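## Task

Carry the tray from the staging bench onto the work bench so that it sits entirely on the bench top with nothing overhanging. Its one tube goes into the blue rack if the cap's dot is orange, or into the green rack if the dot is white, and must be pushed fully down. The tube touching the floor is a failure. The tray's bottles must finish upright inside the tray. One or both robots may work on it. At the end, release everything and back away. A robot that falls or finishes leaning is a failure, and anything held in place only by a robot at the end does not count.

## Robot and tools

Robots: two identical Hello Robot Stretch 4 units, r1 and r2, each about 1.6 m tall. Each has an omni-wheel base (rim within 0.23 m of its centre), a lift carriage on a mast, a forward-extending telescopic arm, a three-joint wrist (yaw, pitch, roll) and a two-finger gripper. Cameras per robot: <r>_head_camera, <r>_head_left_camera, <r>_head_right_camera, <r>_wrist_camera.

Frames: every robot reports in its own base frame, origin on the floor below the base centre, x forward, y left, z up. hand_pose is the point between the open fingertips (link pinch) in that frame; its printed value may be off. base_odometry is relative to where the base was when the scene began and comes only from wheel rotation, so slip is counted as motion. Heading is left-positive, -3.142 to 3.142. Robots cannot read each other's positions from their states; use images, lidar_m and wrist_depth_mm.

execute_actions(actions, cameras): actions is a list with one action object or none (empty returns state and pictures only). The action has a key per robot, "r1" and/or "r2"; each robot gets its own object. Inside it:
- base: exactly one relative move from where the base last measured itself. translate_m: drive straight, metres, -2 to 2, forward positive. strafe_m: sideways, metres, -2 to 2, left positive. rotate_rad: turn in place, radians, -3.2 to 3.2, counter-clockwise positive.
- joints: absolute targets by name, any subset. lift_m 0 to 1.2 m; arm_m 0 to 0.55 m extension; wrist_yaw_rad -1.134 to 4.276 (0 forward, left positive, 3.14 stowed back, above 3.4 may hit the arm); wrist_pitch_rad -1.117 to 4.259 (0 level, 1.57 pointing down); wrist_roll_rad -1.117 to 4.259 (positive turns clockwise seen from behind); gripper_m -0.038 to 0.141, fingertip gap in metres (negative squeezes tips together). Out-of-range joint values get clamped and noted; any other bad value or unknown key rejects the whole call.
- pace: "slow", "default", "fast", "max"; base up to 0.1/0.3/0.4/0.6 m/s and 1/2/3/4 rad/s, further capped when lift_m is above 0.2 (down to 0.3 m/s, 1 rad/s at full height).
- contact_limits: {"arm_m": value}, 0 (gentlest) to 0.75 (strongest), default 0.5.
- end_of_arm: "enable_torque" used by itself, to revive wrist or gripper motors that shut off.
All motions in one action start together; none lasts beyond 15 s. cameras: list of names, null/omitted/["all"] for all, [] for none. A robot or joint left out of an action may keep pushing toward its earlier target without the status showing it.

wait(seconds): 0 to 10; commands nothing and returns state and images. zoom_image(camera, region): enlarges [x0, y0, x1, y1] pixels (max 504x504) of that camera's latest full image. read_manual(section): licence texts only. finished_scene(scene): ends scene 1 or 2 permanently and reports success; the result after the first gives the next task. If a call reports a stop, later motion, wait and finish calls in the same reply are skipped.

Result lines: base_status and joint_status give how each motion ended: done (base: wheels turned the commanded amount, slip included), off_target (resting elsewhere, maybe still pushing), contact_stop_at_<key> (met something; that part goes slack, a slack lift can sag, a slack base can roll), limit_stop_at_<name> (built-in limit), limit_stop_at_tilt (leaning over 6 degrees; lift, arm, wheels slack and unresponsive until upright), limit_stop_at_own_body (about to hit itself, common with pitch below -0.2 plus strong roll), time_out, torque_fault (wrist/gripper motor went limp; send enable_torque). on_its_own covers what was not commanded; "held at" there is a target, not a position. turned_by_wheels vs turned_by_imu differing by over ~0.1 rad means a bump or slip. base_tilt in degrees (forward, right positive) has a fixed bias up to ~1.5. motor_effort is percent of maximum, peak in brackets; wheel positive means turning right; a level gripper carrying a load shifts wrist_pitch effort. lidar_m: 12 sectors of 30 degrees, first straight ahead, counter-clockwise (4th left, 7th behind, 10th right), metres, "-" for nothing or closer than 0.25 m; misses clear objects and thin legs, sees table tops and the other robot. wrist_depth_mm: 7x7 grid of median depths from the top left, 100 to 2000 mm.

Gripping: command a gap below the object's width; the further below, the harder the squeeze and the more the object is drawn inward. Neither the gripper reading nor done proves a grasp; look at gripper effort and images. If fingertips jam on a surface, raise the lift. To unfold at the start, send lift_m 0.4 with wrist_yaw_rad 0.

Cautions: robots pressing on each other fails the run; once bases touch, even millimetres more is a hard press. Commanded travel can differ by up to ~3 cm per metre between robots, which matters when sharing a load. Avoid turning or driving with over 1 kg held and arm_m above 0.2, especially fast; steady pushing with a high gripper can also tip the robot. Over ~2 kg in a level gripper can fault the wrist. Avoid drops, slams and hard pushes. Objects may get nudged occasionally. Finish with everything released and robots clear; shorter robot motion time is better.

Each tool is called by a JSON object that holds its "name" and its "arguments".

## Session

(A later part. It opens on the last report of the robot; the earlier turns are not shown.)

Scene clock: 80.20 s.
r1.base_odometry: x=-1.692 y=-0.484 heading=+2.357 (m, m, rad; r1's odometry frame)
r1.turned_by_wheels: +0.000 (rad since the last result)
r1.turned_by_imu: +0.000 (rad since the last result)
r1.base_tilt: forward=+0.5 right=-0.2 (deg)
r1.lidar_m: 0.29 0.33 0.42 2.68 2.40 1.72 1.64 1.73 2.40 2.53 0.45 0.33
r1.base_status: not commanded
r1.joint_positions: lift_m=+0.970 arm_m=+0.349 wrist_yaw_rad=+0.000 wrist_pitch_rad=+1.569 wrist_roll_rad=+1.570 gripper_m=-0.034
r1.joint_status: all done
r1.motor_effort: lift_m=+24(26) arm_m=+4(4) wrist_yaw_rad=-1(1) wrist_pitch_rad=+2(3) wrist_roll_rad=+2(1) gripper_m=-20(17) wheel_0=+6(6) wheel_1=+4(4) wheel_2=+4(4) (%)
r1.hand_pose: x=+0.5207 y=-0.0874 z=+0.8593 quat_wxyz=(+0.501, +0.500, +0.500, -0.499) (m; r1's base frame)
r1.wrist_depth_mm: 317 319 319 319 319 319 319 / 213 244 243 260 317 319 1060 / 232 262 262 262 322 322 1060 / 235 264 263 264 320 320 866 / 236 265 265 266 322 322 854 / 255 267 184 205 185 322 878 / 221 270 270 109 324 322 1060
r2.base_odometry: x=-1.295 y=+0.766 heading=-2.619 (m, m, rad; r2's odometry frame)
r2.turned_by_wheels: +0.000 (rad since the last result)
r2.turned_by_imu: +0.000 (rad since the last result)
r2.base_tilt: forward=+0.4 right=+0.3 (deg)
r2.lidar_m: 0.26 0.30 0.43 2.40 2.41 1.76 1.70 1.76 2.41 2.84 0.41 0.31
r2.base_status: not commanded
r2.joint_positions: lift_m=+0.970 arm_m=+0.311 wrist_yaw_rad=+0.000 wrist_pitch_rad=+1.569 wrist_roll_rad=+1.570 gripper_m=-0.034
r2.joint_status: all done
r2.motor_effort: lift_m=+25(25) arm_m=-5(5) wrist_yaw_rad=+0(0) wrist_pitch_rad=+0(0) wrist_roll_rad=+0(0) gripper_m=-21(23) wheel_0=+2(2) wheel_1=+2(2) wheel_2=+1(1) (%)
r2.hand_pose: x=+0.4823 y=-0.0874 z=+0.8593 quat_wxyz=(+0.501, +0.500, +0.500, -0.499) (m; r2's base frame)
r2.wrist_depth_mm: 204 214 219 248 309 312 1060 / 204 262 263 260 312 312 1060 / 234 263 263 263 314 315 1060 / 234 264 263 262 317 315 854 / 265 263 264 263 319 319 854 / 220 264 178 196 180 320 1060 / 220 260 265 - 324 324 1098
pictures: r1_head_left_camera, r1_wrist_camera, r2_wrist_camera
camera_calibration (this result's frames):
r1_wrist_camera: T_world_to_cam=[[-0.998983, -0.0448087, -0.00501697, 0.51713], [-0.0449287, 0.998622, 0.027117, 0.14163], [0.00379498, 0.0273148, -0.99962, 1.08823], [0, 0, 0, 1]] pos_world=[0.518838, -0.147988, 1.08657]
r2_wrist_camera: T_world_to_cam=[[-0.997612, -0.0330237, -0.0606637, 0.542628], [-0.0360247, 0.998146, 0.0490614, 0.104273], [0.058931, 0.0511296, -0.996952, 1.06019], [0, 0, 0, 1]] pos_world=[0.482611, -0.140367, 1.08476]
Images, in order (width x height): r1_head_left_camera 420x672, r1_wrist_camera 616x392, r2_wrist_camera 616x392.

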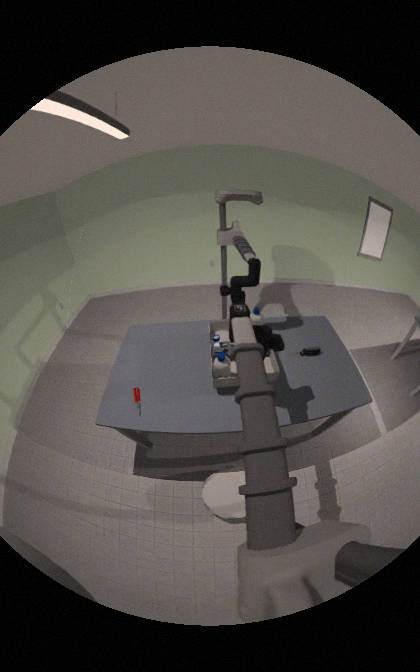

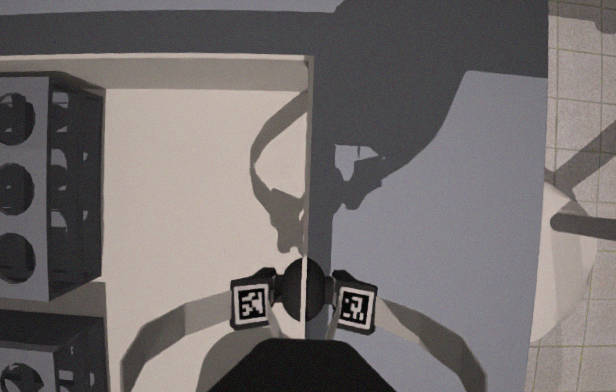

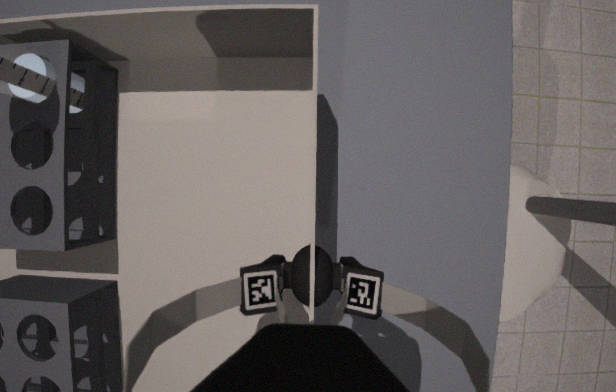

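{"name": "execute_actions", "arguments": {"actions": [{"r1":{"base":{"strafe_m":-0.75},"joints":{"lift_m":1.06},"pace":"slow"},"r2":{"base":{"strafe_m":0.75},"joints":{"lift_m":1.06},"pace":"slow"}}], "cameras": ["r1_wrist_camera","r2_wrist_camera"]}}

{"name": "execute_actions", "arguments": {"actions": [{"r1":{"base":{"strafe_m":-1.2}},"r2":{"base":{"strafe_m":1.2}}}], "cameras": ["r1_head_right_camera","r2_head_left_camera","r1_wrist_camera","r2_wrist_camera"]}}

Scene clock: 104.37 s.
r1.base_odometry: x=-1.163 y=+0.047 heading=+2.357 (m, m, rad; r1's odometry frame)
r1.turned_by_wheels: +0.000 (rad since the last result)
r1.turned_by_imu: +0.002 (rad since the last result)
r1.base_tilt: forward=+0.7 right=-0.3 (deg)
r1.lidar_m: 0.28 0.32 0.43 1.22 2.38 1.72 1.62 1.75 2.37 1.75 1.82 0.56
r1.base_status: done
r1.joint_positions: lift_m=+1.060 arm_m=+0.349 wrist_yaw_rad=+0.002 wrist_pitch_rad=+1.566 wrist_roll_rad=+1.570 gripper_m=-0.034
r1.joint_status: all done
r1.motor_effort: lift_m=+24(27) arm_m=+4(4) wrist_yaw_rad=-5(4) wrist_pitch_rad=+11(10) wrist_roll_rad=+0(0) gripper_m=-18(21) wheel_0=+5(11) wheel_1=-6(11) wheel_2=+0(3) (%)
r1.hand_pose: x=+0.5217 y=-0.0874 z=+0.9493 quat_wxyz=(+0.502, +0.500, +0.500, -0.498) (m; r1's base frame)
r1.wrist_depth_mm: 1160 1118 1138 1160 1160 1138 1160 / 214 244 242 259 1118 1138 1160 / 232 262 262 262 1138 1138 1138 / 235 264 264 1138 1138 946 1138 / 236 265 264 266 831 946 960 / 256 268 183 204 185 410 1138 / 224 266 271 109 415 1160 1182
r2.base_odometry: x=-0.920 y=+0.116 heading=-2.619 (m, m, rad; r2's odometry frame)
r2.turned_by_wheels: +0.000 (rad since the last result)
r2.turned_by_imu: -0.001 (rad since the last result)
r2.base_tilt: forward=+0.4 right=+0.3 (deg)
r2.lidar_m: 0.32 3.19 1.67 1.66 2.41 1.76 1.68 1.75 2.42 1.17 0.44 0.31
r2.base_status: done
r2.joint_positions: lift_m=+1.060 arm_m=+0.311 wrist_yaw_rad=+0.001 wrist_pitch_rad=+1.566 wrist_roll_rad=+1.570 gripper_m=-0.034
r2.joint_status: all done
r2.motor_effort: lift_m=+25(26) arm_m=-5(5) wrist_yaw_rad=-6(5) wrist_pitch_rad=+9(8) wrist_roll_rad=+0(0) gripper_m=-24(24) wheel_0=-3(8) wheel_1=+2(8) wheel_2=+2(0) (%)
r2.hand_pose: x=+0.4832 y=-0.0874 z=+0.9493 quat_wxyz=(+0.502, +0.500, +0.500, -0.498) (m; r2's base frame)
r2.wrist_depth_mm: 204 215 220 248 397 1118 1098 / 204 262 263 260 404 1138 1138 / 235 265 262 262 402 1138 1138 / 234 263 263 263 404 931 1118 / 265 264 263 213 946 946 1160 / 221 259 181 189 179 960 1160 / 221 260 265 - 1160 1205 1160
pictures: r1_wrist_camera, r2_wrist_camera
camera_calibration (this result's frames):
r1_wrist_camera: T_world_to_cam=[[-0.998913, -0.0459767, -0.00771506, 0.521043], [-0.0461694, 0.998569, 0.0269968, 0.139991], [0.00646279, 0.0273237, -0.999606, 1.17678], [0, 0, 0, 1]] pos_world=[0.519334, -0.147989, 1.17656]
r2_wrist_camera: T_world_to_cam=[[-0.997401, -0.0341782, -0.0634235, 0.551398], [-0.0373157, 0.998103, 0.0489623, 0.100602], [0.0616297, 0.0512018, -0.996785, 1.14841], [0, 0, 0, 1]] pos_world=[0.482943, -0.140366, 1.17476]
Images, in order (width x height): r1_wrist_camera 616x392, r2_wrist_camera 616x392.

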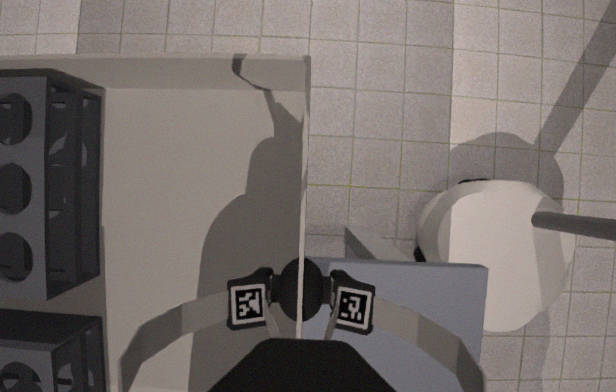

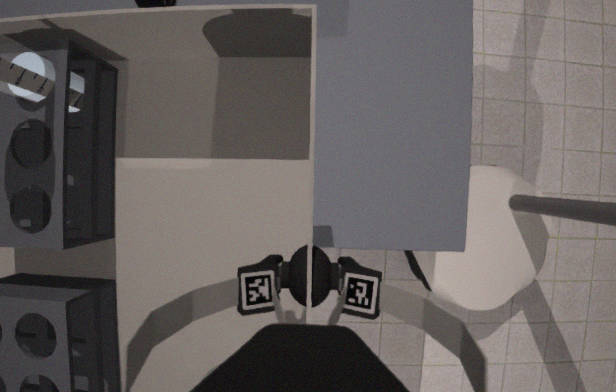

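Scene clock: 109.70 s.
r1.base_odometry: x=-0.315 y=+0.896 heading=+2.357 (m, m, rad; r1's odometry frame)
r1.turned_by_wheels: +0.000 (rad since the last result)
r1.turned_by_imu: +0.000 (rad since the last result)
r1.base_tilt: forward=+0.6 right=-0.2 (deg)
r1.lidar_m: 0.48 3.18 1.16 1.26 2.38 1.74 1.65 1.74 2.36 1.33 0.60 0.54
r1.base_status: done
r1.joint_positions: lift_m=+1.060 arm_m=+0.350 wrist_yaw_rad=+0.004 wrist_pitch_rad=+1.561 wrist_roll_rad=+1.570 gripper_m=-0.034
r1.joint_status: not commanded
r1.on_its_own: wrist_pitch_rad is at rest, and its effort (+27) is outside its rest range (-23 to +23)
r1.motor_effort: lift_m=+24(24) arm_m=+2(3) wrist_yaw_rad=-11(11) wrist_pitch_rad=+27(27) wrist_roll_rad=+1(1) gripper_m=-19(17) wheel_0=+2(10) wheel_1=-4(12) wheel_2=+1(0) (%)
r1.hand_pose: x=+0.5238 y=-0.0874 z=+0.9493 quat_wxyz=(+0.504, +0.501, +0.499, -0.496) (m; r1's base frame)
r1.wrist_depth_mm: 1138 1160 1182 1138 1138 1138 1138 / 216 248 244 1138 1138 1138 1138 / 233 260 260 1138 1160 1160 1138 / 258 264 263 1138 1160 946 1160 / 253 265 264 266 1138 946 946 / 256 267 185 208 184 946 1160 / 239 270 270 109 1182 1182 1160
r2.base_odometry: x=-0.321 y=-0.923 heading=-2.619 (m, m, rad; r2's odometry frame)
r2.turned_by_wheels: +0.000 (rad since the last result)
r2.turned_by_imu: +0.001 (rad since the last result)
r2.base_tilt: forward=+0.4 right=+0.3 (deg)
r2.lidar_m: 0.46 0.60 0.51 1.24 2.39 1.77 1.68 1.75 2.40 1.30 1.30 0.51
r2.base_status: done
r2.joint_positions: lift_m=+1.060 arm_m=+0.311 wrist_yaw_rad=+0.003 wrist_pitch_rad=+1.561 wrist_roll_rad=+1.570 gripper_m=-0.034
r2.joint_status: not commanded
r2.on_its_own: wrist_pitch_rad is at rest, and its effort (+25) is outside its rest range (-23 to +23)
r2.motor_effort: lift_m=+25(25) arm_m=-5(4) wrist_yaw_rad=-11(9) wrist_pitch_rad=+25(25) wrist_roll_rad=+0(1) gripper_m=-23(23) wheel_0=-1(8) wheel_1=-1(7) wheel_2=+4(3) (%)
r2.hand_pose: x=+0.4850 y=-0.0874 z=+0.9493 quat_wxyz=(+0.504, +0.501, +0.499, -0.496) (m; r2's base frame)
r2.wrist_depth_mm: 207 217 220 247 1138 1118 1138 / 204 264 263 262 1138 1118 1118 / 235 264 264 263 1138 1138 1138 / 235 264 262 260 1138 946 1042 / 265 265 264 262 1160 946 1160 / 234 260 182 202 178 960 1160 / 236 265 265 - 1182 1160 1160
pictures: r1_head_right_camera, r1_wrist_camera, r2_head_left_camera, r2_wrist_camera
camera_calibration (this result's frames):
r1_wrist_camera: T_world_to_cam=[[-0.998756, -0.048004, -0.0134653, 0.528337], [-0.0483508, 0.998472, 0.02674, 0.141455], [0.0121611, 0.0273578, -0.999552, 1.1738], [0, 0, 0, 1]] pos_world=[0.520245, -0.14799, 1.1766]
r2_wrist_camera: T_world_to_cam=[[-0.996962, -0.0361717, -0.0689858, 0.558072], [-0.0395844, 0.998026, 0.0487615, 0.101943], [0.0670858, 0.0513441, -0.996425, 1.14535], [0, 0, 0, 1]] pos_world=[0.483575, -0.140362, 1.17479]
Images, in order (width x height): r1_head_right_camera 420x672, r1_wrist_camera 616x392, r2_head_left_camera 420x672, r2_wrist_camera 616x392.

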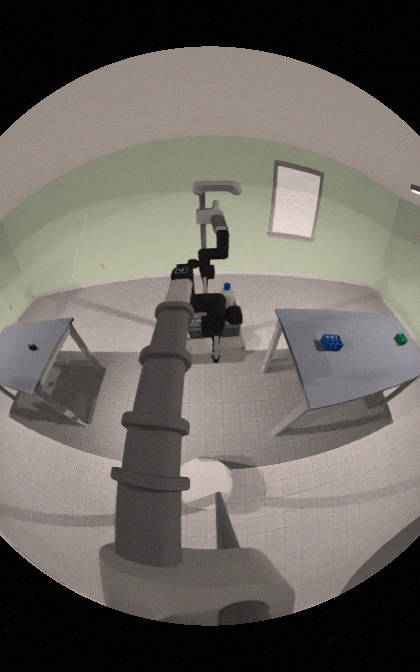

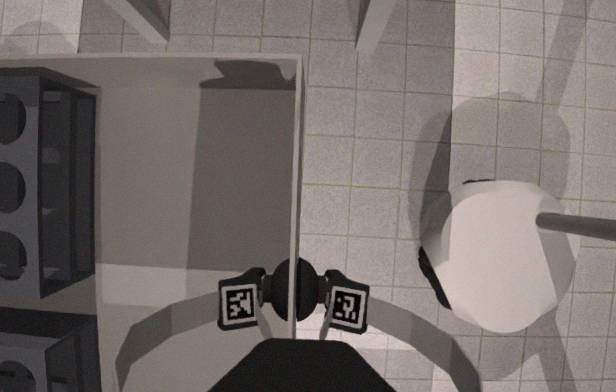

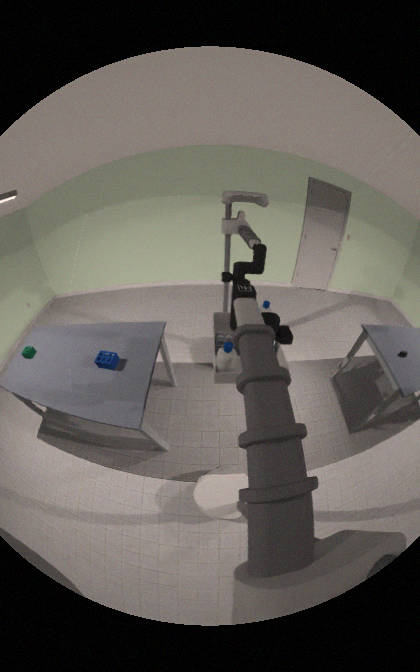

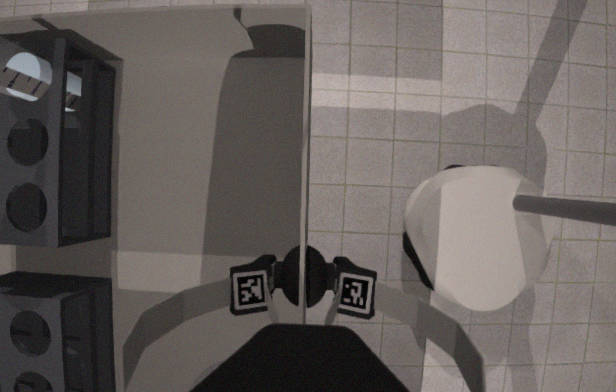

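{"name": "execute_actions", "arguments": {"actions": [{"r1":{"base":{"strafe_m":-1.05},"joints":{"arm_m":0.362}},"r2":{"base":{"strafe_m":1.05},"joints":{"arm_m":0.323}}}], "cameras": ["r1_head_right_camera","r2_head_left_camera","r1_wrist_camera","r2_wrist_camera"]}}

Scene clock: 120.20 s.
r1.base_odometry: x=+0.427 y=+1.639 heading=+2.357 (m, m, rad; r1's odometry frame)
r1.turned_by_wheels: +0.000 (rad since the last result)
r1.turned_by_imu: +0.001 (rad since the last result)
r1.base_tilt: forward=+0.7 right=-0.2 (deg)
r1.lidar_m: 0.32 0.32 0.48 2.18 2.36 1.69 1.63 1.71 2.32 3.02 0.48 0.35
r1.base_status: done
r1.joint_positions: lift_m=+1.060 arm_m=+0.362 wrist_yaw_rad=+0.003 wrist_pitch_rad=+1.563 wrist_roll_rad=+1.570 gripper_m=-0.034
r1.joint_status: all done
r1.motor_effort: lift_m=+24(24) arm_m=+3(5) wrist_yaw_rad=-9(11) wrist_pitch_rad=+19(26) wrist_roll_rad=+1(2) gripper_m=-17(18) wheel_0=+4(10) wheel_1=-2(11) wheel_2=+0(2) (%)
r1.hand_pose: x=+0.5348 y=-0.0874 z=+0.9494 quat_wxyz=(+0.503, +0.501, +0.499, -0.497) (m; r1's base frame)
r1.wrist_depth_mm: 410 407 410 407 407 402 1138 / 213 244 242 410 407 407 1138 / 232 262 260 410 407 410 1160 / 233 263 263 410 413 410 1138 / 236 266 265 265 415 413 946 / 255 266 185 200 186 960 1138 / 239 270 270 109 415 1138 1160
r2.base_odometry: x=+0.203 y=-1.833 heading=-2.618 (m, m, rad; r2's odometry frame)
r2.turned_by_wheels: +0.000 (rad since the last result)
r2.turned_by_imu: +0.001 (rad since the last result)
r2.base_tilt: forward=+0.4 right=+0.3 (deg)
r2.lidar_m: 0.30 0.32 0.45 2.91 2.38 1.70 1.69 1.77 2.44 2.33 0.44 0.32
r2.base_status: done
r2.joint_positions: lift_m=+1.060 arm_m=+0.322 wrist_yaw_rad=+0.002 wrist_pitch_rad=+1.563 wrist_roll_rad=+1.570 gripper_m=-0.034
r2.joint_status: all done
r2.motor_effort: lift_m=+25(25) arm_m=+3(7) wrist_yaw_rad=-8(10) wrist_pitch_rad=+17(24) wrist_roll_rad=+1(1) gripper_m=-22(23) wheel_0=+0(12) wheel_1=-2(8) wheel_2=+3(3) (%)
r2.hand_pose: x=+0.4957 y=-0.0874 z=+0.9493 quat_wxyz=(+0.503, +0.501, +0.499, -0.497) (m; r2's base frame)
r2.wrist_depth_mm: 204 217 221 248 397 1138 1138 / 204 264 262 262 402 1138 1118 / 234 264 263 262 402 1138 1118 / 235 263 263 262 404 946 1042 / 265 264 264 210 407 946 1160 / 236 260 181 200 179 946 1160 / 222 260 265 - 415 1160 1160
pictures: r1_head_right_camera, r1_wrist_camera, r2_head_left_camera, r2_wrist_camera
camera_calibration (this result's frames):
r1_wrist_camera: T_world_to_cam=[[-0.998835, -0.0470659, -0.0106896, 0.536793], [-0.0473384, 0.998518, 0.0268641, 0.141336], [0.00940939, 0.0273388, -0.999582, 1.17517], [0, 0, 0, 1]] pos_world=[0.5318, -0.14799, 1.17662]
r2_wrist_camera: T_world_to_cam=[[-0.997184, -0.0351062, -0.0662719, 0.566366], [-0.0383845, 0.998068, 0.0488597, 0.101688], [0.0644286, 0.0512659, -0.996605, 1.14611], [0, 0, 0, 1]] pos_world=[0.494832, -0.140365, 1.17478]
Images, in order (width x height): r1_head_right_camera 420x672, r1_wrist_camera 616x392, r2_head_left_camera 420x672, r2_wrist_camera 616x392.

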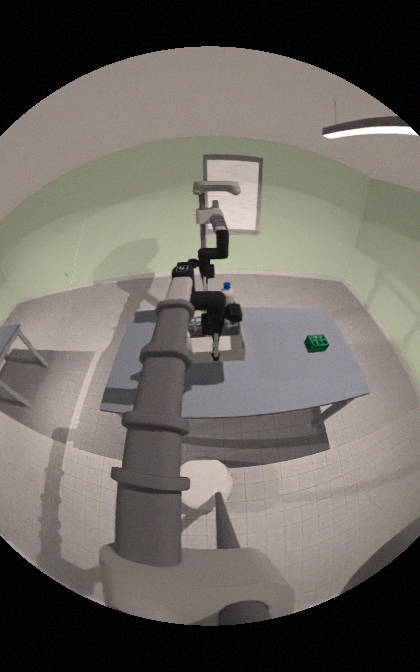

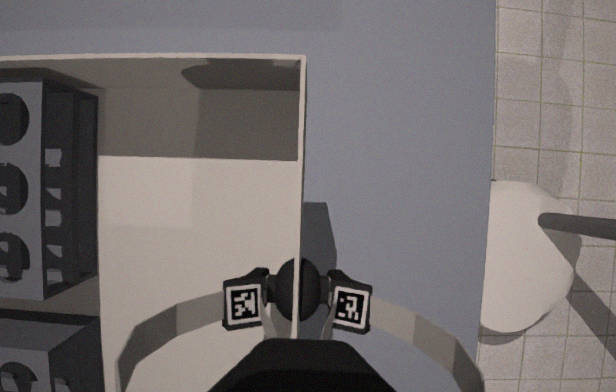

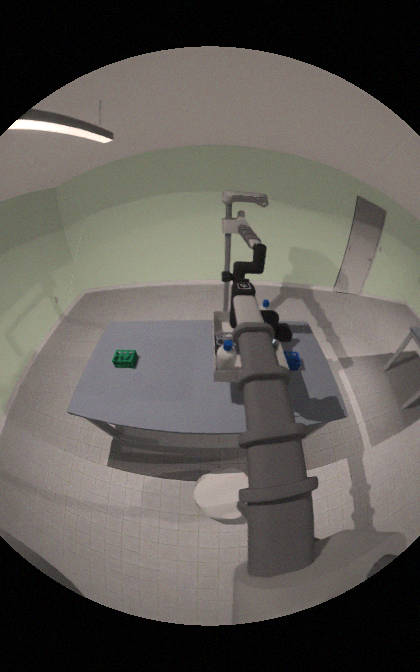

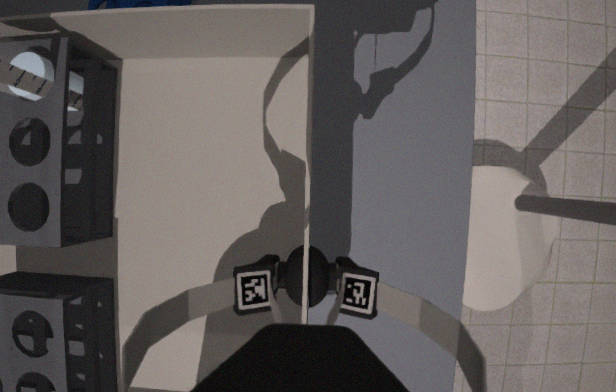

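{"name": "execute_actions", "arguments": {"actions": [{"r1":{"base":{"strafe_m":-0.12},"joints":{"arm_m":0.368},"pace":"slow"},"r2":{"base":{"strafe_m":0.12},"joints":{"arm_m":0.328},"pace":"slow"}}], "cameras": []}}

{"name": "execute_actions", "arguments": {"actions": [{"r1":{"joints":{"lift_m":0.93},"pace":"slow"},"r2":{"joints":{"lift_m":0.93},"pace":"slow"}}], "cameras": []}}

{"name": "execute_actions", "arguments": {"actions": [{"r1":{"joints":{"gripper_m":0.06}},"r2":{"joints":{"gripper_m":0.06}}}], "cameras": []}}

{"name": "execute_actions", "arguments": {"actions": [{"r1":{"joints":{"lift_m":1.1}},"r2":{"joints":{"lift_m":1.1}}}], "cameras": []}}

{"name": "execute_actions", "arguments": {"actions": [{"r1":{"base":{"translate_m":-0.6},"joints":{"arm_m":0}},"r2":{"base":{"strafe_m":-0.12}}}], "cameras": []}}

{"name": "execute_actions", "arguments": {"actions": [{"r2":{"joints":{"arm_m":0.52}}}], "cameras": ["r1_head_camera","r2_wrist_camera"]}}

Scene clock: 138.00 s.
r1.base_odometry: x=+0.512 y=+1.724 heading=+2.357 (m, m, rad; r1's odometry frame)
r1.turned_by_wheels: +0.000 (rad since the last result)
r1.turned_by_imu: +0.002 (rad since the last result)
r1.base_tilt: forward=+0.6 right=-0.3 (deg)
r1.lidar_m: 0.31 0.32 0.46 2.30 2.36 1.69 1.62 1.72 2.35 2.91 0.48 0.35
r1.base_status: done
r1.joint_positions: lift_m=+1.060 arm_m=+0.367 wrist_yaw_rad=+0.002 wrist_pitch_rad=+1.567 wrist_roll_rad=+1.570 gripper_m=-0.034
r1.joint_status: all done
r1.motor_effort: lift_m=+23(23) arm_m=+4(5) wrist_yaw_rad=-4(8) wrist_pitch_rad=+9(19) wrist_roll_rad=+2(1) gripper_m=-19(19) wheel_0=+6(11) wheel_1=-4(9) wheel_2=+0(2) (%)
r1.hand_pose: x=+0.5395 y=-0.0874 z=+0.9494 quat_wxyz=(+0.502, +0.500, +0.500, -0.498) (m; r1's base frame)
r1.wrist_depth_mm: 407 407 407 410 407 407 1138 / 212 242 244 259 410 410 1138 / 232 260 262 264 410 410 1160 / 234 264 264 410 413 407 1160 / 236 265 265 266 410 410 946 / 255 267 182 206 185 946 1138 / 223 268 267 109 415 1160 1160
r2.base_odometry: x=+0.263 y=-1.937 heading=-2.618 (m, m, rad; r2's odometry frame)
r2.turned_by_wheels: +0.000 (rad since the last result)
r2.turned_by_imu: -0.001 (rad since the last result)
r2.base_tilt: forward=+0.4 right=+0.3 (deg)
r2.lidar_m: 0.29 0.32 0.45 2.78 2.39 1.69 1.67 1.75 2.41 2.49 0.46 0.30
r2.base_status: done
r2.joint_positions: lift_m=+1.060 arm_m=+0.327 wrist_yaw_rad=+0.002 wrist_pitch_rad=+1.567 wrist_roll_rad=+1.570 gripper_m=-0.034
r2.joint_status: all done
r2.motor_effort: lift_m=+25(24) arm_m=+4(5) wrist_yaw_rad=-7(7) wrist_pitch_rad=+7(16) wrist_roll_rad=+0(1) gripper_m=-22(24) wheel_0=-1(5) wheel_1=+1(6) wheel_2=+1(3) (%)
r2.hand_pose: x=+0.4994 y=-0.0874 z=+0.9493 quat_wxyz=(+0.502, +0.500, +0.500, -0.498) (m; r2's base frame)
r2.wrist_depth_mm: 202 217 222 247 397 1118 1098 / 204 263 262 260 399 1138 1138 / 235 264 263 260 402 1138 1138 / 236 265 263 262 404 931 1042 / 264 264 264 263 407 946 1182 / 220 264 181 190 179 946 1160 / 222 260 264 - 415 1182 1182
pictures: none
No camera images: the call's "cameras" was empty. Leave "cameras" out to get every camera's image.

Scene clock: 139.90 s.
r1.base_odometry: x=+0.512 y=+1.724 heading=+2.357 (m, m, rad; r1's odometry frame)
r1.turned_by_wheels: +0.000 (rad since the last result)
r1.turned_by_imu: +0.001 (rad since the last result)
r1.base_tilt: forward=+0.6 right=-0.2 (deg)
r1.lidar_m: 0.33 0.34 0.47 2.31 2.38 1.70 1.62 1.70 2.32 2.91 0.48 0.36
r1.base_status: not commanded
r1.joint_positions: lift_m=+0.930 arm_m=+0.367 wrist_yaw_rad=+0.002 wrist_pitch_rad=+1.567 wrist_roll_rad=+1.570 gripper_m=-0.034
r1.joint_status: all done
r1.motor_effort: lift_m=+20(24) arm_m=+4(3) wrist_yaw_rad=-4(4) wrist_pitch_rad=+8(9) wrist_roll_rad=+0(1) gripper_m=-19(18) wheel_0=+6(6) wheel_1=-3(4) wheel_2=+0(0) (%)
r1.hand_pose: x=+0.5395 y=-0.0874 z=+0.8197 quat_wxyz=(+0.502, +0.500, +0.500, -0.498) (m; r1's base frame)
r1.wrist_depth_mm: 281 281 281 279 279 281 278 / 211 244 242 260 281 281 281 / 232 264 262 263 281 279 283 / 235 263 263 282 282 281 282 / 236 266 265 266 282 282 283 / 255 267 183 206 185 283 286 / 223 268 270 109 285 285 287
r2.base_odometry: x=+0.263 y=-1.937 heading=-2.618 (m, m, rad; r2's odometry frame)
r2.turned_by_wheels: +0.000 (rad since the last result)
r2.turned_by_imu: +0.000 (rad since the last result)
r2.base_tilt: forward=+0.4 right=+0.3 (deg)
r2.lidar_m: 0.29 0.32 0.46 2.77 2.39 1.70 1.67 1.74 2.41 2.46 0.44 0.32
r2.base_status: not commanded
r2.joint_positions: lift_m=+0.930 arm_m=+0.327 wrist_yaw_rad=+0.002 wrist_pitch_rad=+1.567 wrist_roll_rad=+1.570 gripper_m=-0.034
r2.joint_status: all done
r2.motor_effort: lift_m=+20(26) arm_m=+4(4) wrist_yaw_rad=-5(4) wrist_pitch_rad=+7(7) wrist_roll_rad=+1(0) gripper_m=-23(23) wheel_0=-2(1) wheel_1=+1(1) wheel_2=+1(1) (%)
r2.hand_pose: x=+0.4994 y=-0.0874 z=+0.8197 quat_wxyz=(+0.502, +0.500, +0.500, -0.498) (m; r2's base frame)
r2.wrist_depth_mm: 204 218 220 248 272 271 976 / 204 263 259 262 274 273 1008 / 234 263 263 262 274 274 1025 / 236 263 263 263 278 277 809 / 265 264 263 262 279 278 820 / 220 264 181 190 179 279 931 / 221 259 265 - 283 282 1042
pictures: none
No camera images: the call's "cameras" was empty. Leave "cameras" out to get every camera's image.

Scene clock: 141.53 s.
r1.base_odometry: x=+0.512 y=+1.724 heading=+2.357 (m, m, rad; r1's odometry frame)
r1.turned_by_wheels: +0.000 (rad since the last result)
r1.turned_by_imu: +0.001 (rad since the last result)
r1.base_tilt: forward=+0.5 right=-0.2 (deg)
r1.lidar_m: 0.31 0.33 0.49 2.32 2.34 1.71 1.61 1.72 2.37 2.91 0.48 0.36
r1.base_status: not commanded
r1.joint_positions: lift_m=+0.930 arm_m=+0.367 wrist_yaw_rad=+0.000 wrist_pitch_rad=+1.569 wrist_roll_rad=+1.570 gripper_m=+0.060
r1.joint_status: all done
r1.motor_effort: lift_m=+20(20) arm_m=+3(4) wrist_yaw_rad=-1(5) wrist_pitch_rad=+1(9) wrist_roll_rad=+1(0) gripper_m=-3(19) wheel_0=+7(6) wheel_1=-4(4) wheel_2=+0(0) (%)
r1.hand_pose: x=+0.5387 y=-0.0874 z=+0.8197 quat_wxyz=(+0.501, +0.500, +0.500, -0.499) (m; r1's base frame)
r1.wrist_depth_mm: 281 281 281 282 282 282 281 / 237 268 266 282 282 282 282 / 251 281 281 282 281 283 283 / 253 283 282 283 285 283 285 / 252 283 282 283 283 283 285 / 265 283 196 283 195 286 831 / 224 279 285 109 285 286 286
r2.base_odometry: x=+0.263 y=-1.937 heading=-2.618 (m, m, rad; r2's odometry frame)
r2.turned_by_wheels: +0.000 (rad since the last result)
r2.turned_by_imu: +0.000 (rad since the last result)
r2.base_tilt: forward=+0.4 right=+0.3 (deg)
r2.lidar_m: 0.29 0.32 0.44 2.77 2.39 1.72 1.67 1.77 2.40 2.45 0.45 0.33
r2.base_status: not commanded
r2.joint_positions: lift_m=+0.930 arm_m=+0.327 wrist_yaw_rad=+0.001 wrist_pitch_rad=+1.569 wrist_roll_rad=+1.570 gripper_m=+0.060
r2.joint_status: all done
r2.motor_effort: lift_m=+20(20) arm_m=+4(4) wrist_yaw_rad=-2(4) wrist_pitch_rad=-1(7) wrist_roll_rad=+1(0) gripper_m=-3(21) wheel_0=-1(1) wheel_1=+1(1) wheel_2=+1(1) (%)
r2.hand_pose: x=+0.4986 y=-0.0874 z=+0.8197 quat_wxyz=(+0.501, +0.500, +0.500, -0.499) (m; r2's base frame)
r2.wrist_depth_mm: 214 231 235 273 273 272 1008 / 214 271 274 273 274 273 1008 / 248 274 274 276 277 276 1008 / 248 279 277 277 279 278 820 / 276 278 279 279 279 279 809 / 222 277 281 206 196 281 931 / 224 278 281 - 285 282 1025
pictures: none
No camera images: the call's "cameras" was empty. Leave "cameras" out to get every camera's image.

Scene clock: 143.33 s.
r1.base_odometry: x=+0.512 y=+1.724 heading=+2.357 (m, m, rad; r1's odometry frame)
r1.turned_by_wheels: +0.000 (rad since the last result)
r1.turned_by_imu: +0.001 (rad since the last result)
r1.base_tilt: forward=+0.6 right=-0.3 (deg)
r1.lidar_m: 0.31 0.34 0.45 2.29 2.38 1.70 1.63 1.71 2.34 2.91 0.49 0.35
r1.base_status: not commanded
r1.joint_positions: lift_m=+1.100 arm_m=+0.367 wrist_yaw_rad=+0.000 wrist_pitch_rad=+1.570 wrist_roll_rad=+1.570 gripper_m=+0.060
r1.joint_status: all done
r1.motor_effort: lift_m=+21(25) arm_m=+4(4) wrist_yaw_rad=-1(1) wrist_pitch_rad=+1(1) wrist_roll_rad=+1(2) gripper_m=-3(2) wheel_0=+7(7) wheel_1=-3(3) wheel_2=+0(0) (%)
r1.hand_pose: x=+0.5386 y=-0.0874 z=+0.9895 quat_wxyz=(+0.501, +0.500, +0.500, -0.499) (m; r1's base frame)
r1.wrist_depth_mm: 449 449 445 445 445 1182 1205 / 452 452 449 449 449 1182 1205 / 421 392 449 449 445 1182 1182 / 452 389 445 452 452 1008 1160 / 452 421 449 452 459 1008 1008 / 455 394 196 455 195 991 1205 / 452 394 449 109 455 1205 1229
r2.base_odometry: x=+0.263 y=-1.937 heading=-2.618 (m, m, rad; r2's odometry frame)
r2.turned_by_wheels: +0.000 (rad since the last result)
r2.turned_by_imu: +0.000 (rad since the last result)
r2.base_tilt: forward=+0.4 right=+0.3 (deg)
r2.lidar_m: 0.30 0.33 0.44 2.78 2.34 1.71 1.68 1.77 2.42 2.47 0.46 0.31
r2.base_status: not commanded
r2.joint_positions: lift_m=+1.100 arm_m=+0.327 wrist_yaw_rad=+0.001 wrist_pitch_rad=+1.569 wrist_roll_rad=+1.570 gripper_m=+0.060
r2.joint_status: all done
r2.motor_effort: lift_m=+22(22) arm_m=+4(4) wrist_yaw_rad=-2(2) wrist_pitch_rad=+0(1) wrist_roll_rad=+0(0) gripper_m=-2(4) wheel_0=-1(1) wheel_1=+1(1) wheel_2=+1(1) (%)
r2.hand_pose: x=+0.4986 y=-0.0874 z=+0.9895 quat_wxyz=(+0.501, +0.500, +0.500, -0.499) (m; r2's base frame)
r2.wrist_depth_mm: 442 439 436 442 442 1182 1182 / 442 442 439 442 442 1182 1182 / 397 384 442 442 445 1160 1182 / 452 387 445 445 445 976 1182 / 452 436 449 445 449 976 1182 / 455 394 320 379 196 1182 1229 / 427 397 399 - 455 1205 1205
pictures: none
No camera images: the call's "cameras" was empty. Leave "cameras" out to get every camera's image.

Scene clock: 146.83 s.
r1.base_odometry: x=+0.936 y=+1.300 heading=+2.357 (m, m, rad; r1's odometry frame)
r1.turned_by_wheels: +0.000 (rad since the last result)
r1.turned_by_imu: +0.000 (rad since the last result)
r1.base_tilt: forward=+0.5 right=-0.3 (deg)
r1.lidar_m: 0.90 0.94 2.47 3.48 1.51 1.10 1.03 1.08 1.49 2.92 3.04 0.98
r1.base_status: done
r1.joint_positions: lift_m=+1.100 arm_m=+0.001 wrist_yaw_rad=+0.000 wrist_pitch_rad=+1.570 wrist_roll_rad=+1.570 gripper_m=+0.060
r1.joint_status: all done
r1.motor_effort: lift_m=+21(21) arm_m=-4(5) wrist_yaw_rad=+0(1) wrist_pitch_rad=-1(1) wrist_roll_rad=+0(0) gripper_m=-2(2) wheel_0=-5(11) wheel_1=-3(11) wheel_2=+3(11) (%)
r1.hand_pose: x=+0.1719 y=-0.0874 z=+0.9896 quat_wxyz=(+0.500, +0.500, +0.500, -0.500) (m; r1's base frame)
r1.wrist_depth_mm: 1205 1205 1205 1182 1182 1205 1182 / 1205 1205 1182 1182 1205 1205 1182 / 1205 1182 1205 1205 1205 1205 1205 / 1205 1205 1205 1182 991 1205 1205 / 1182 1182 1205 991 976 1182 353 / 1182 1182 196 1205 196 1205 1229 / 1205 1182 1205 109 1205 1229 1205
r2.base_odometry: x=+0.203 y=-1.833 heading=-2.618 (m, m, rad; r2's odometry frame)
r2.turned_by_wheels: +0.000 (rad since the last result)
r2.turned_by_imu: -0.001 (rad since the last result)
r2.base_tilt: forward=+0.4 right=+0.3 (deg)
r2.lidar_m: 0.28 0.31 0.46 2.90 2.36 1.73 1.67 1.76 2.42 2.36 0.44 0.32
r2.base_status: done
r2.joint_positions: lift_m=+1.100 arm_m=+0.327 wrist_yaw_rad=+0.001 wrist_pitch_rad=+1.569 wrist_roll_rad=+1.570 gripper_m=+0.060
r2.joint_status: not commanded
r2.motor_effort: lift_m=+22(22) arm_m=+4(4) wrist_yaw_rad=+0(0) wrist_pitch_rad=-1(1) wrist_roll_rad=+0(0) gripper_m=-3(1) wheel_0=+1(8) wheel_1=+0(7) wheel_2=+0(1) (%)
r2.hand_pose: x=+0.4986 y=-0.0874 z=+0.9895 quat_wxyz=(+0.501, +0.500, +0.500, -0.499) (m; r2's base frame)
r2.wrist_depth_mm: 445 413 436 439 439 1160 1182 / 442 442 445 445 439 1205 1160 / 449 445 449 445 442 1182 1205 / 445 449 452 449 445 960 1205 / 421 392 449 452 445 976 1182 / 452 397 427 377 196 1205 1205 / 455 418 455 - 459 1229 1205
pictures: none
No camera images: the call's "cameras" was empty. Leave "cameras" out to get every camera's image.

Scene clock: 148.50 s.
r1.base_odometry: x=+0.936 y=+1.300 heading=+2.357 (m, m, rad; r1's odometry frame)
r1.turned_by_wheels: +0.000 (rad since the last result)
r1.turned_by_imu: +0.001 (rad since the last result)
r1.base_tilt: forward=+0.6 right=-0.3 (deg)
r1.lidar_m: 0.87 0.97 2.46 3.49 1.52 1.09 1.02 1.07 1.49 2.92 3.05 0.94
r1.base_status: not commanded
r1.joint_positions: lift_m=+1.100 arm_m=+0.001 wrist_yaw_rad=+0.000 wrist_pitch_rad=+1.570 wrist_roll_rad=+1.570 gripper_m=+0.060
r1.joint_status: not commanded
r1.motor_effort: lift_m=+21(21) arm_m=-4(4) wrist_yaw_rad=+1(0) wrist_pitch_rad=-1(1) wrist_roll_rad=+0(1) gripper_m=-5(4) wheel_0=-5(4) wheel_1=-3(3) wheel_2=+3(3) (%)
r1.hand_pose: x=+0.1719 y=-0.0874 z=+0.9896 quat_wxyz=(+0.500, +0.500, +0.500, -0.500) (m; r1's base frame)
r1.wrist_depth_mm: 1182 1182 1182 1205 1182 1160 1160 / 1205 1182 1229 1182 1160 1205 1205 / 1205 1160 1205 1229 1205 1205 1182 / 1205 1205 1205 1229 991 1205 1205 / 1229 1205 1205 991 1008 1205 355 / 1205 1205 196 1205 195 1205 1182 / 1205 1205 1205 109 1205 1205 1182
r2.base_odometry: x=+0.203 y=-1.833 heading=-2.618 (m, m, rad; r2's odometry frame)
r2.turned_by_wheels: +0.000 (rad since the last result)
r2.turned_by_imu: +0.000 (rad since the last result)
r2.base_tilt: forward=+0.4 right=+0.3 (deg)
r2.lidar_m: 0.30 0.31 0.44 2.89 2.37 1.71 1.68 1.74 2.42 2.34 0.45 0.31
r2.base_status: not commanded
r2.joint_positions: lift_m=+1.100 arm_m=+0.519 wrist_yaw_rad=+0.000 wrist_pitch_rad=+1.570 wrist_roll_rad=+1.570 gripper_m=+0.060
r2.joint_status: all done
r2.motor_effort: lift_m=+22(21) arm_m=+5(5) wrist_yaw_rad=-2(1) wrist_pitch_rad=-1(1) wrist_roll_rad=+0(1) gripper_m=-5(2) wheel_0=+0(1) wheel_1=+0(0) wheel_2=+0(0) (%)
r2.hand_pose: x=+0.6903 y=-0.0874 z=+0.9895 quat_wxyz=(+0.501, +0.500, +0.500, -0.499) (m; r2's base frame)
r2.wrist_depth_mm: 439 442 442 382 439 436 436 / 442 445 445 445 442 439 439 / 449 445 442 442 445 442 439 / 449 449 449 445 439 442 439 / 452 312 327 389 449 445 449 / 459 433 319 389 196 445 452 / 462 462 455 - 452 459 459
pictures: r1_head_camera, r2_wrist_camera
camera_calibration (this result's frames):
r2_wrist_camera: T_world_to_cam=[[-0.997661, -0.0328067, -0.0599707, 0.757431], [-0.0357736, 0.998154, 0.0490862, 0.10518], [0.0582496, 0.0511168, -0.996993, 1.1783], [0, 0, 0, 1]] pos_world=[0.690787, -0.140368, 1.21501]
Images, in order (width x height): r1_head_camera 420x560, r2_wrist_camera 616x392.

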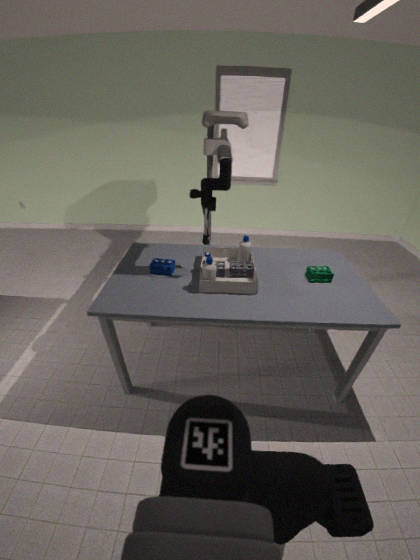

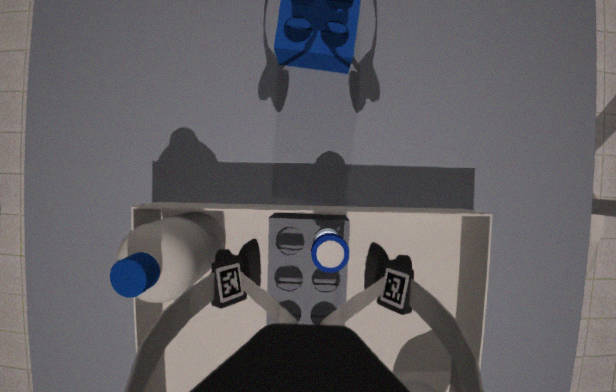

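{"name": "execute_actions", "arguments": {"actions": [{"r2":{"base":{"strafe_m":0.012},"joints":{"arm_m":0.51,"lift_m":1.03}}}], "cameras": ["r2_wrist_camera"]}}

{"name": "execute_actions", "arguments": {"actions": [{"r2":{"joints":{"lift_m":0.985},"pace":"slow"}}], "cameras": ["r2_wrist_camera","r1_head_camera"]}}

Scene clock: 158.60 s.
r1.base_odometry: x=+0.936 y=+1.300 heading=+2.357 (m, m, rad; r1's odometry frame)
r1.turned_by_wheels: +0.000 (rad since the last result)
r1.turned_by_imu: +0.001 (rad since the last result)
r1.base_tilt: forward=+0.6 right=-0.2 (deg)
r1.lidar_m: 0.91 0.97 2.49 3.48 1.52 1.07 1.03 1.07 1.50 2.93 3.03 0.95
r1.base_status: not commanded
r1.joint_positions: lift_m=+1.100 arm_m=+0.001 wrist_yaw_rad=+0.000 wrist_pitch_rad=+1.570 wrist_roll_rad=+1.570 gripper_m=+0.060
r1.joint_status: not commanded
r1.motor_effort: lift_m=+21(21) arm_m=-4(5) wrist_yaw_rad=+1(0) wrist_pitch_rad=-1(1) wrist_roll_rad=+1(0) gripper_m=-2(3) wheel_0=-5(5) wheel_1=-3(3) wheel_2=+3(3) (%)
r1.hand_pose: x=+0.1719 y=-0.0874 z=+0.9896 quat_wxyz=(+0.500, +0.500, +0.500, -0.500) (m; r1's base frame)
r1.wrist_depth_mm: 1205 1160 1205 1205 1205 1138 1160 / 1182 1182 1205 1182 1182 1182 1205 / 1205 1205 1182 1205 1160 1205 1205 / 1160 1205 1182 1229 976 1205 1205 / 1205 1182 1205 976 976 1182 357 / 1182 1229 196 1229 195 1182 1205 / 1229 1205 1229 109 1205 1205 1229
r2.base_odometry: x=+0.209 y=-1.843 heading=-2.619 (m, m, rad; r2's odometry frame)
r2.turned_by_wheels: +0.000 (rad since the last result)
r2.turned_by_imu: -0.001 (rad since the last result)
r2.base_tilt: forward=+0.5 right=+0.3 (deg)
r2.lidar_m: 0.30 0.32 0.43 2.89 2.37 1.72 1.67 1.76 2.42 2.37 0.45 0.32
r2.base_status: done
r2.joint_positions: lift_m=+1.030 arm_m=+0.511 wrist_yaw_rad=+0.000 wrist_pitch_rad=+1.570 wrist_roll_rad=+1.570 gripper_m=+0.060
r2.joint_status: all done
r2.motor_effort: lift_m=+17(20) arm_m=-5(7) wrist_yaw_rad=+1(0) wrist_pitch_rad=-1(1) wrist_roll_rad=+0(0) gripper_m=-3(5) wheel_0=-1(9) wheel_1=+0(5) wheel_2=+0(1) (%)
r2.hand_pose: x=+0.6821 y=-0.0874 z=+0.9199 quat_wxyz=(+0.501, +0.500, +0.500, -0.499) (m; r2's base frame)
r2.wrist_depth_mm: 373 370 375 357 370 370 370 / 377 377 375 375 370 370 373 / 377 377 375 379 375 375 373 / 384 379 379 377 373 375 377 / 384 245 343 319 375 379 379 / 384 254 322 320 196 362 382 / 387 330 384 - 379 349 382
pictures: r2_wrist_camera
camera_calibration (this result's frames):
r2_wrist_camera: T_world_to_cam=[[-0.997661, -0.03281, -0.0599677, 0.745054], [-0.0357767, 0.998154, 0.0490863, 0.108305], [0.0582465, 0.051117, -0.996993, 1.10936], [0, 0, 0, 1]] pos_world=[0.682569, -0.140368, 1.14539]
Images, in order (width x height): r2_wrist_camera 616x392.

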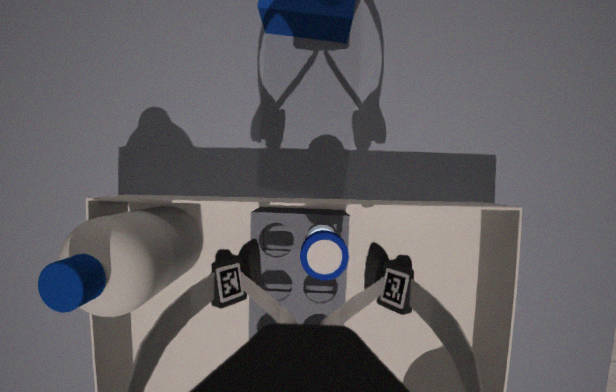

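Scene clock: 159.83 s.
r1.base_odometry: x=+0.936 y=+1.300 heading=+2.357 (m, m, rad; r1's odometry frame)
r1.turned_by_wheels: +0.000 (rad since the last result)
r1.turned_by_imu: +0.000 (rad since the last result)
r1.base_tilt: forward=+0.5 right=-0.2 (deg)
r1.lidar_m: 0.89 0.96 2.49 3.50 1.52 1.08 1.03 1.08 1.47 2.92 3.02 0.95
r1.base_status: not commanded
r1.joint_positions: lift_m=+1.100 arm_m=+0.001 wrist_yaw_rad=+0.000 wrist_pitch_rad=+1.570 wrist_roll_rad=+1.570 gripper_m=+0.060
r1.joint_status: not commanded
r1.motor_effort: lift_m=+21(21) arm_m=-5(4) wrist_yaw_rad=+2(0) wrist_pitch_rad=-1(1) wrist_roll_rad=+0(0) gripper_m=-4(3) wheel_0=-5(4) wheel_1=-3(3) wheel_2=+3(3) (%)
r1.hand_pose: x=+0.1719 y=-0.0874 z=+0.9896 quat_wxyz=(+0.500, +0.500, +0.500, -0.500) (m; r1's base frame)
r1.wrist_depth_mm: 1205 1182 1205 1205 1182 1182 1182 / 1205 1182 1182 1205 1182 1182 1182 / 1205 1182 1205 1182 1182 1182 1182 / 1182 1182 1205 1205 991 1182 1205 / 1205 1205 1182 991 991 1205 353 / 1205 1205 196 1205 195 1205 1182 / 1205 1205 1182 109 1205 1205 1205
r2.base_odometry: x=+0.209 y=-1.843 heading=-2.619 (m, m, rad; r2's odometry frame)
r2.turned_by_wheels: +0.000 (rad since the last result)
r2.turned_by_imu: +0.000 (rad since the last result)
r2.base_tilt: forward=+0.4 right=+0.3 (deg)
r2.lidar_m: 0.29 0.31 0.44 2.90 2.39 1.71 1.68 1.75 2.40 2.36 0.43 0.32
r2.base_status: not commanded
r2.joint_positions: lift_m=+0.985 arm_m=+0.511 wrist_yaw_rad=+0.000 wrist_pitch_rad=+1.570 wrist_roll_rad=+1.570 gripper_m=+0.060
r2.joint_status: all done
r2.motor_effort: lift_m=+17(18) arm_m=-5(6) wrist_yaw_rad=-1(2) wrist_pitch_rad=-2(2) wrist_roll_rad=+0(0) gripper_m=-3(3) wheel_0=-1(1) wheel_1=+0(0) wheel_2=+0(0) (%)
r2.hand_pose: x=+0.6821 y=-0.0874 z=+0.8749 quat_wxyz=(+0.501, +0.500, +0.500, -0.499) (m; r2's base frame)
r2.wrist_depth_mm: 329 329 329 327 327 325 325 / 329 332 330 332 330 327 325 / 332 332 334 334 332 330 329 / 336 334 334 332 332 332 330 / 195 236 317 273 332 332 277 / 191 219 276 213 196 336 276 / 315 332 338 - 336 307 336
pictures: r1_head_camera, r2_wrist_camera
camera_calibration (this result's frames):
r2_wrist_camera: T_world_to_cam=[[-0.997661, -0.0328104, -0.0599677, 0.742356], [-0.0357771, 0.998154, 0.0490863, 0.110513], [0.0582464, 0.051117, -0.996993, 1.06453], [0, 0, 0, 1]] pos_world=[0.682568, -0.140368, 1.10042]
Images, in order (width x height): r1_head_camera 420x560, r2_wrist_camera 616x392.

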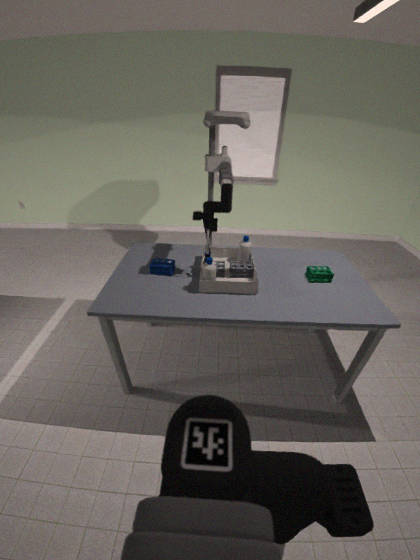

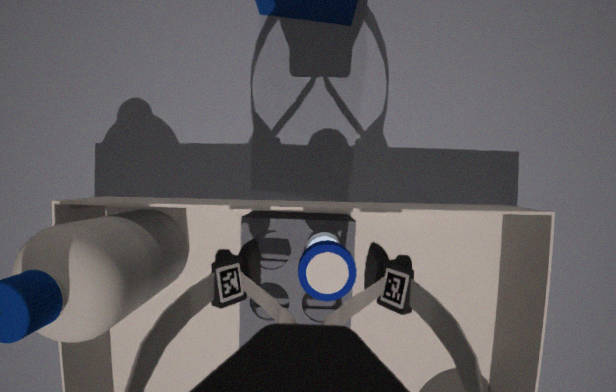

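{"name": "execute_actions", "arguments": {"actions": [{"r2":{"joints":{"arm_m":0.505,"gripper_m":0.005}}}], "cameras": []}}

{"name": "execute_actions", "arguments": {"actions": [{"r2":{"joints":{"lift_m":1.12},"pace":"slow"}}], "cameras": []}}

{"name": "execute_actions", "arguments": {"actions": [{"r2":{"base":{"strafe_m":0.66}}}], "cameras": ["r2_wrist_camera","r1_head_camera"]}}

Scene clock: 172.60 s.
r1.base_odometry: x=+0.936 y=+1.300 heading=+2.357 (m, m, rad; r1's odometry frame)
r1.turned_by_wheels: +0.000 (rad since the last result)
r1.turned_by_imu: +0.002 (rad since the last result)
r1.base_tilt: forward=+0.4 right=-0.2 (deg)
r1.lidar_m: 0.90 0.95 2.50 3.47 1.53 1.09 1.04 1.10 1.52 2.90 3.04 0.95
r1.base_status: not commanded
r1.joint_positions: lift_m=+1.100 arm_m=+0.001 wrist_yaw_rad=+0.000 wrist_pitch_rad=+1.570 wrist_roll_rad=+1.570 gripper_m=+0.060
r1.joint_status: not commanded
r1.motor_effort: lift_m=+21(21) arm_m=-4(5) wrist_yaw_rad=+0(0) wrist_pitch_rad=-1(1) wrist_roll_rad=+0(1) gripper_m=-2(2) wheel_0=-5(5) wheel_1=-3(3) wheel_2=+3(3) (%)
r1.hand_pose: x=+0.1719 y=-0.0874 z=+0.9896 quat_wxyz=(+0.500, +0.500, +0.500, -0.500) (m; r1's base frame)
r1.wrist_depth_mm: 1205 1182 1205 1205 1205 1182 1182 / 1182 1182 1205 1205 1182 1205 1182 / 1160 1182 1205 1205 1182 1160 1182 / 1205 1205 1205 1205 991 1205 1205 / 1182 1205 1182 991 1008 1205 355 / 1255 1205 196 1205 195 1205 1205 / 1205 1229 1229 109 1205 1205 1182
r2.base_odometry: x=+0.209 y=-1.843 heading=-2.619 (m, m, rad; r2's odometry frame)
r2.turned_by_wheels: +0.000 (rad since the last result)
r2.turned_by_imu: -0.001 (rad since the last result)
r2.base_tilt: forward=+0.4 right=+0.3 (deg)
r2.lidar_m: 0.28 0.32 0.44 2.88 2.39 1.71 1.67 1.76 2.42 2.36 0.44 0.31
r2.base_status: not commanded
r2.joint_positions: lift_m=+0.985 arm_m=+0.506 wrist_yaw_rad=+0.000 wrist_pitch_rad=+1.570 wrist_roll_rad=+1.570 gripper_m=+0.005
r2.joint_status: all done
r2.motor_effort: lift_m=+17(17) arm_m=-5(7) wrist_yaw_rad=-2(1) wrist_pitch_rad=-1(2) wrist_roll_rad=+1(0) gripper_m=-19(19) wheel_0=-1(1) wheel_1=+0(0) wheel_2=+0(0) (%)
r2.hand_pose: x=+0.6771 y=-0.0874 z=+0.8749 quat_wxyz=(+0.501, +0.500, +0.500, -0.499) (m; r2's base frame)
r2.wrist_depth_mm: 329 329 329 327 327 325 327 / 330 330 330 329 327 327 327 / 334 332 332 330 332 330 329 / 338 336 332 334 332 332 332 / 196 243 334 208 332 332 334 / 192 215 186 205 188 324 336 / 291 338 338 - 338 300 338
pictures: none
No camera images: the call's "cameras" was empty. Leave "cameras" out to get every camera's image.

Scene clock: 174.53 s.
r1.base_odometry: x=+0.936 y=+1.300 heading=+2.357 (m, m, rad; r1's odometry frame)
r1.turned_by_wheels: +0.000 (rad since the last result)
r1.turned_by_imu: +0.001 (rad since the last result)
r1.base_tilt: forward=+0.5 right=-0.3 (deg)
r1.lidar_m: 0.91 0.97 2.50 3.48 1.50 1.09 1.02 1.08 1.50 2.93 3.00 0.96
r1.base_status: not commanded
r1.joint_positions: lift_m=+1.100 arm_m=+0.001 wrist_yaw_rad=+0.000 wrist_pitch_rad=+1.570 wrist_roll_rad=+1.570 gripper_m=+0.060
r1.joint_status: not commanded
r1.motor_effort: lift_m=+21(21) arm_m=-5(5) wrist_yaw_rad=+0(0) wrist_pitch_rad=-1(1) wrist_roll_rad=+0(0) gripper_m=-3(3) wheel_0=-5(5) wheel_1=-3(3) wheel_2=+3(3) (%)
r1.hand_pose: x=+0.1719 y=-0.0874 z=+0.9896 quat_wxyz=(+0.500, +0.500, +0.500, -0.500) (m; r1's base frame)
r1.wrist_depth_mm: 1182 1182 1182 1182 1182 1205 1205 / 1205 1182 1182 1205 1182 1160 1182 / 1160 1182 1182 1182 1229 1205 1205 / 1182 1182 1205 1182 991 1229 1182 / 1182 1182 1205 991 976 1205 355 / 1205 1229 196 1160 195 1205 1182 / 1205 1229 1229 109 1205 1205 1205
r2.base_odometry: x=+0.209 y=-1.843 heading=-2.619 (m, m, rad; r2's odometry frame)
r2.turned_by_wheels: +0.000 (rad since the last result)
r2.turned_by_imu: +0.000 (rad since the last result)
r2.base_tilt: forward=+0.4 right=+0.3 (deg)
r2.lidar_m: 0.28 0.32 0.44 2.89 2.40 1.69 1.68 1.76 2.41 2.35 0.44 0.32
r2.base_status: not commanded
r2.joint_positions: lift_m=+1.120 arm_m=+0.506 wrist_yaw_rad=+0.000 wrist_pitch_rad=+1.570 wrist_roll_rad=+1.570 gripper_m=+0.005
r2.joint_status: all done
r2.motor_effort: lift_m=+22(24) arm_m=-5(5) wrist_yaw_rad=-2(2) wrist_pitch_rad=-2(1) wrist_roll_rad=+1(0) gripper_m=-18(18) wheel_0=-1(1) wheel_1=+0(0) wheel_2=+0(0) (%)
r2.hand_pose: x=+0.6770 y=-0.0874 z=+1.0095 quat_wxyz=(+0.501, +0.500, +0.500, -0.499) (m; r2's base frame)
r2.wrist_depth_mm: 462 459 459 407 459 449 452 / 466 462 462 462 462 459 459 / 469 466 466 466 466 466 459 / 473 469 466 462 466 466 462 / 469 329 466 208 469 473 466 / 477 469 186 205 186 469 473 / 484 480 473 - 473 477 854
pictures: none
No camera images: the call's "cameras" was empty. Leave "cameras" out to get every camera's image.

Scene clock: 178.07 s.
r1.base_odometry: x=+0.936 y=+1.300 heading=+2.357 (m, m, rad; r1's odometry frame)
r1.turned_by_wheels: +0.000 (rad since the last result)
r1.turned_by_imu: +0.001 (rad since the last result)
r1.base_tilt: forward=+0.5 right=-0.3 (deg)
r1.lidar_m: 0.89 0.97 2.51 3.49 1.50 1.09 1.03 1.08 1.49 2.91 3.03 0.97
r1.base_status: not commanded
r1.joint_positions: lift_m=+1.100 arm_m=+0.001 wrist_yaw_rad=+0.000 wrist_pitch_rad=+1.570 wrist_roll_rad=+1.570 gripper_m=+0.060
r1.joint_status: not commanded
r1.motor_effort: lift_m=+21(21) arm_m=-4(4) wrist_yaw_rad=+1(0) wrist_pitch_rad=-1(1) wrist_roll_rad=+1(1) gripper_m=-3(5) wheel_0=-5(5) wheel_1=-3(3) wheel_2=+3(3) (%)
r1.hand_pose: x=+0.1719 y=-0.0874 z=+0.9896 quat_wxyz=(+0.500, +0.500, +0.500, -0.500) (m; r1's base frame)
r1.wrist_depth_mm: 1160 1182 1160 1182 1205 1205 1160 / 1182 1182 1205 1182 1205 1160 1182 / 1205 1182 1205 1182 1182 1182 1182 / 1205 1205 1182 1182 991 1205 1205 / 1205 1205 1205 976 991 1205 353 / 1205 1205 196 1205 195 1205 1182 / 1229 1205 1229 109 1182 1160 1205
r2.base_odometry: x=+0.539 y=-2.415 heading=-2.618 (m, m, rad; r2's odometry frame)
r2.turned_by_wheels: +0.000 (rad since the last result)
r2.turned_by_imu: +0.001 (rad since the last result)
r2.base_tilt: forward=+0.3 right=+0.3 (deg)
r2.lidar_m: 0.30 0.31 2.31 2.22 2.36 1.72 1.67 1.72 2.43 1.25 0.45 0.30
r2.base_status: done
r2.joint_positions: lift_m=+1.120 arm_m=+0.506 wrist_yaw_rad=+0.000 wrist_pitch_rad=+1.570 wrist_roll_rad=+1.570 gripper_m=+0.005
r2.joint_status: not commanded
r2.motor_effort: lift_m=+22(22) arm_m=-5(5) wrist_yaw_rad=+0(1) wrist_pitch_rad=-2(2) wrist_roll_rad=+0(1) gripper_m=-19(18) wheel_0=+1(11) wheel_1=+0(8) wheel_2=+0(0) (%)
r2.hand_pose: x=+0.6770 y=-0.0874 z=+1.0095 quat_wxyz=(+0.501, +0.500, +0.500, -0.499) (m; r2's base frame)
r2.wrist_depth_mm: 462 459 455 459 455 455 455 / 466 462 462 459 462 459 459 / 469 466 466 462 466 462 459 / 473 469 469 459 469 466 466 / 473 477 473 208 466 469 466 / 480 477 187 206 187 473 469 / 480 477 473 - 473 477 854
pictures: r1_head_camera, r2_wrist_camera
camera_calibration (this result's frames):
r2_wrist_camera: T_world_to_cam=[[-0.997667, -0.0328101, -0.0598607, 0.745288], [-0.0357715, 0.998154, 0.0490902, 0.103719], [0.0581395, 0.051117, -0.996999, 1.19908], [0, 0, 0, 1]] pos_world=[0.677546, -0.140368, 1.235]
Images, in order (width x height): r1_head_camera 420x560, r2_wrist_camera 616x392.

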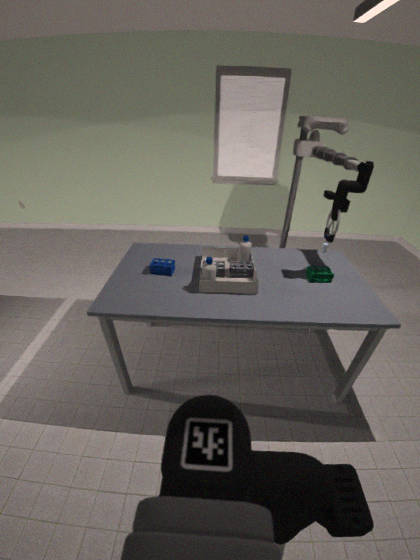

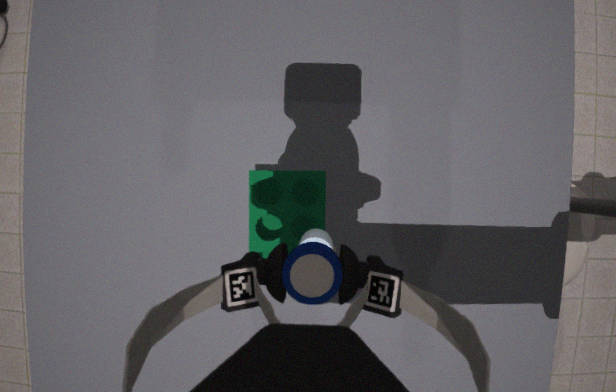

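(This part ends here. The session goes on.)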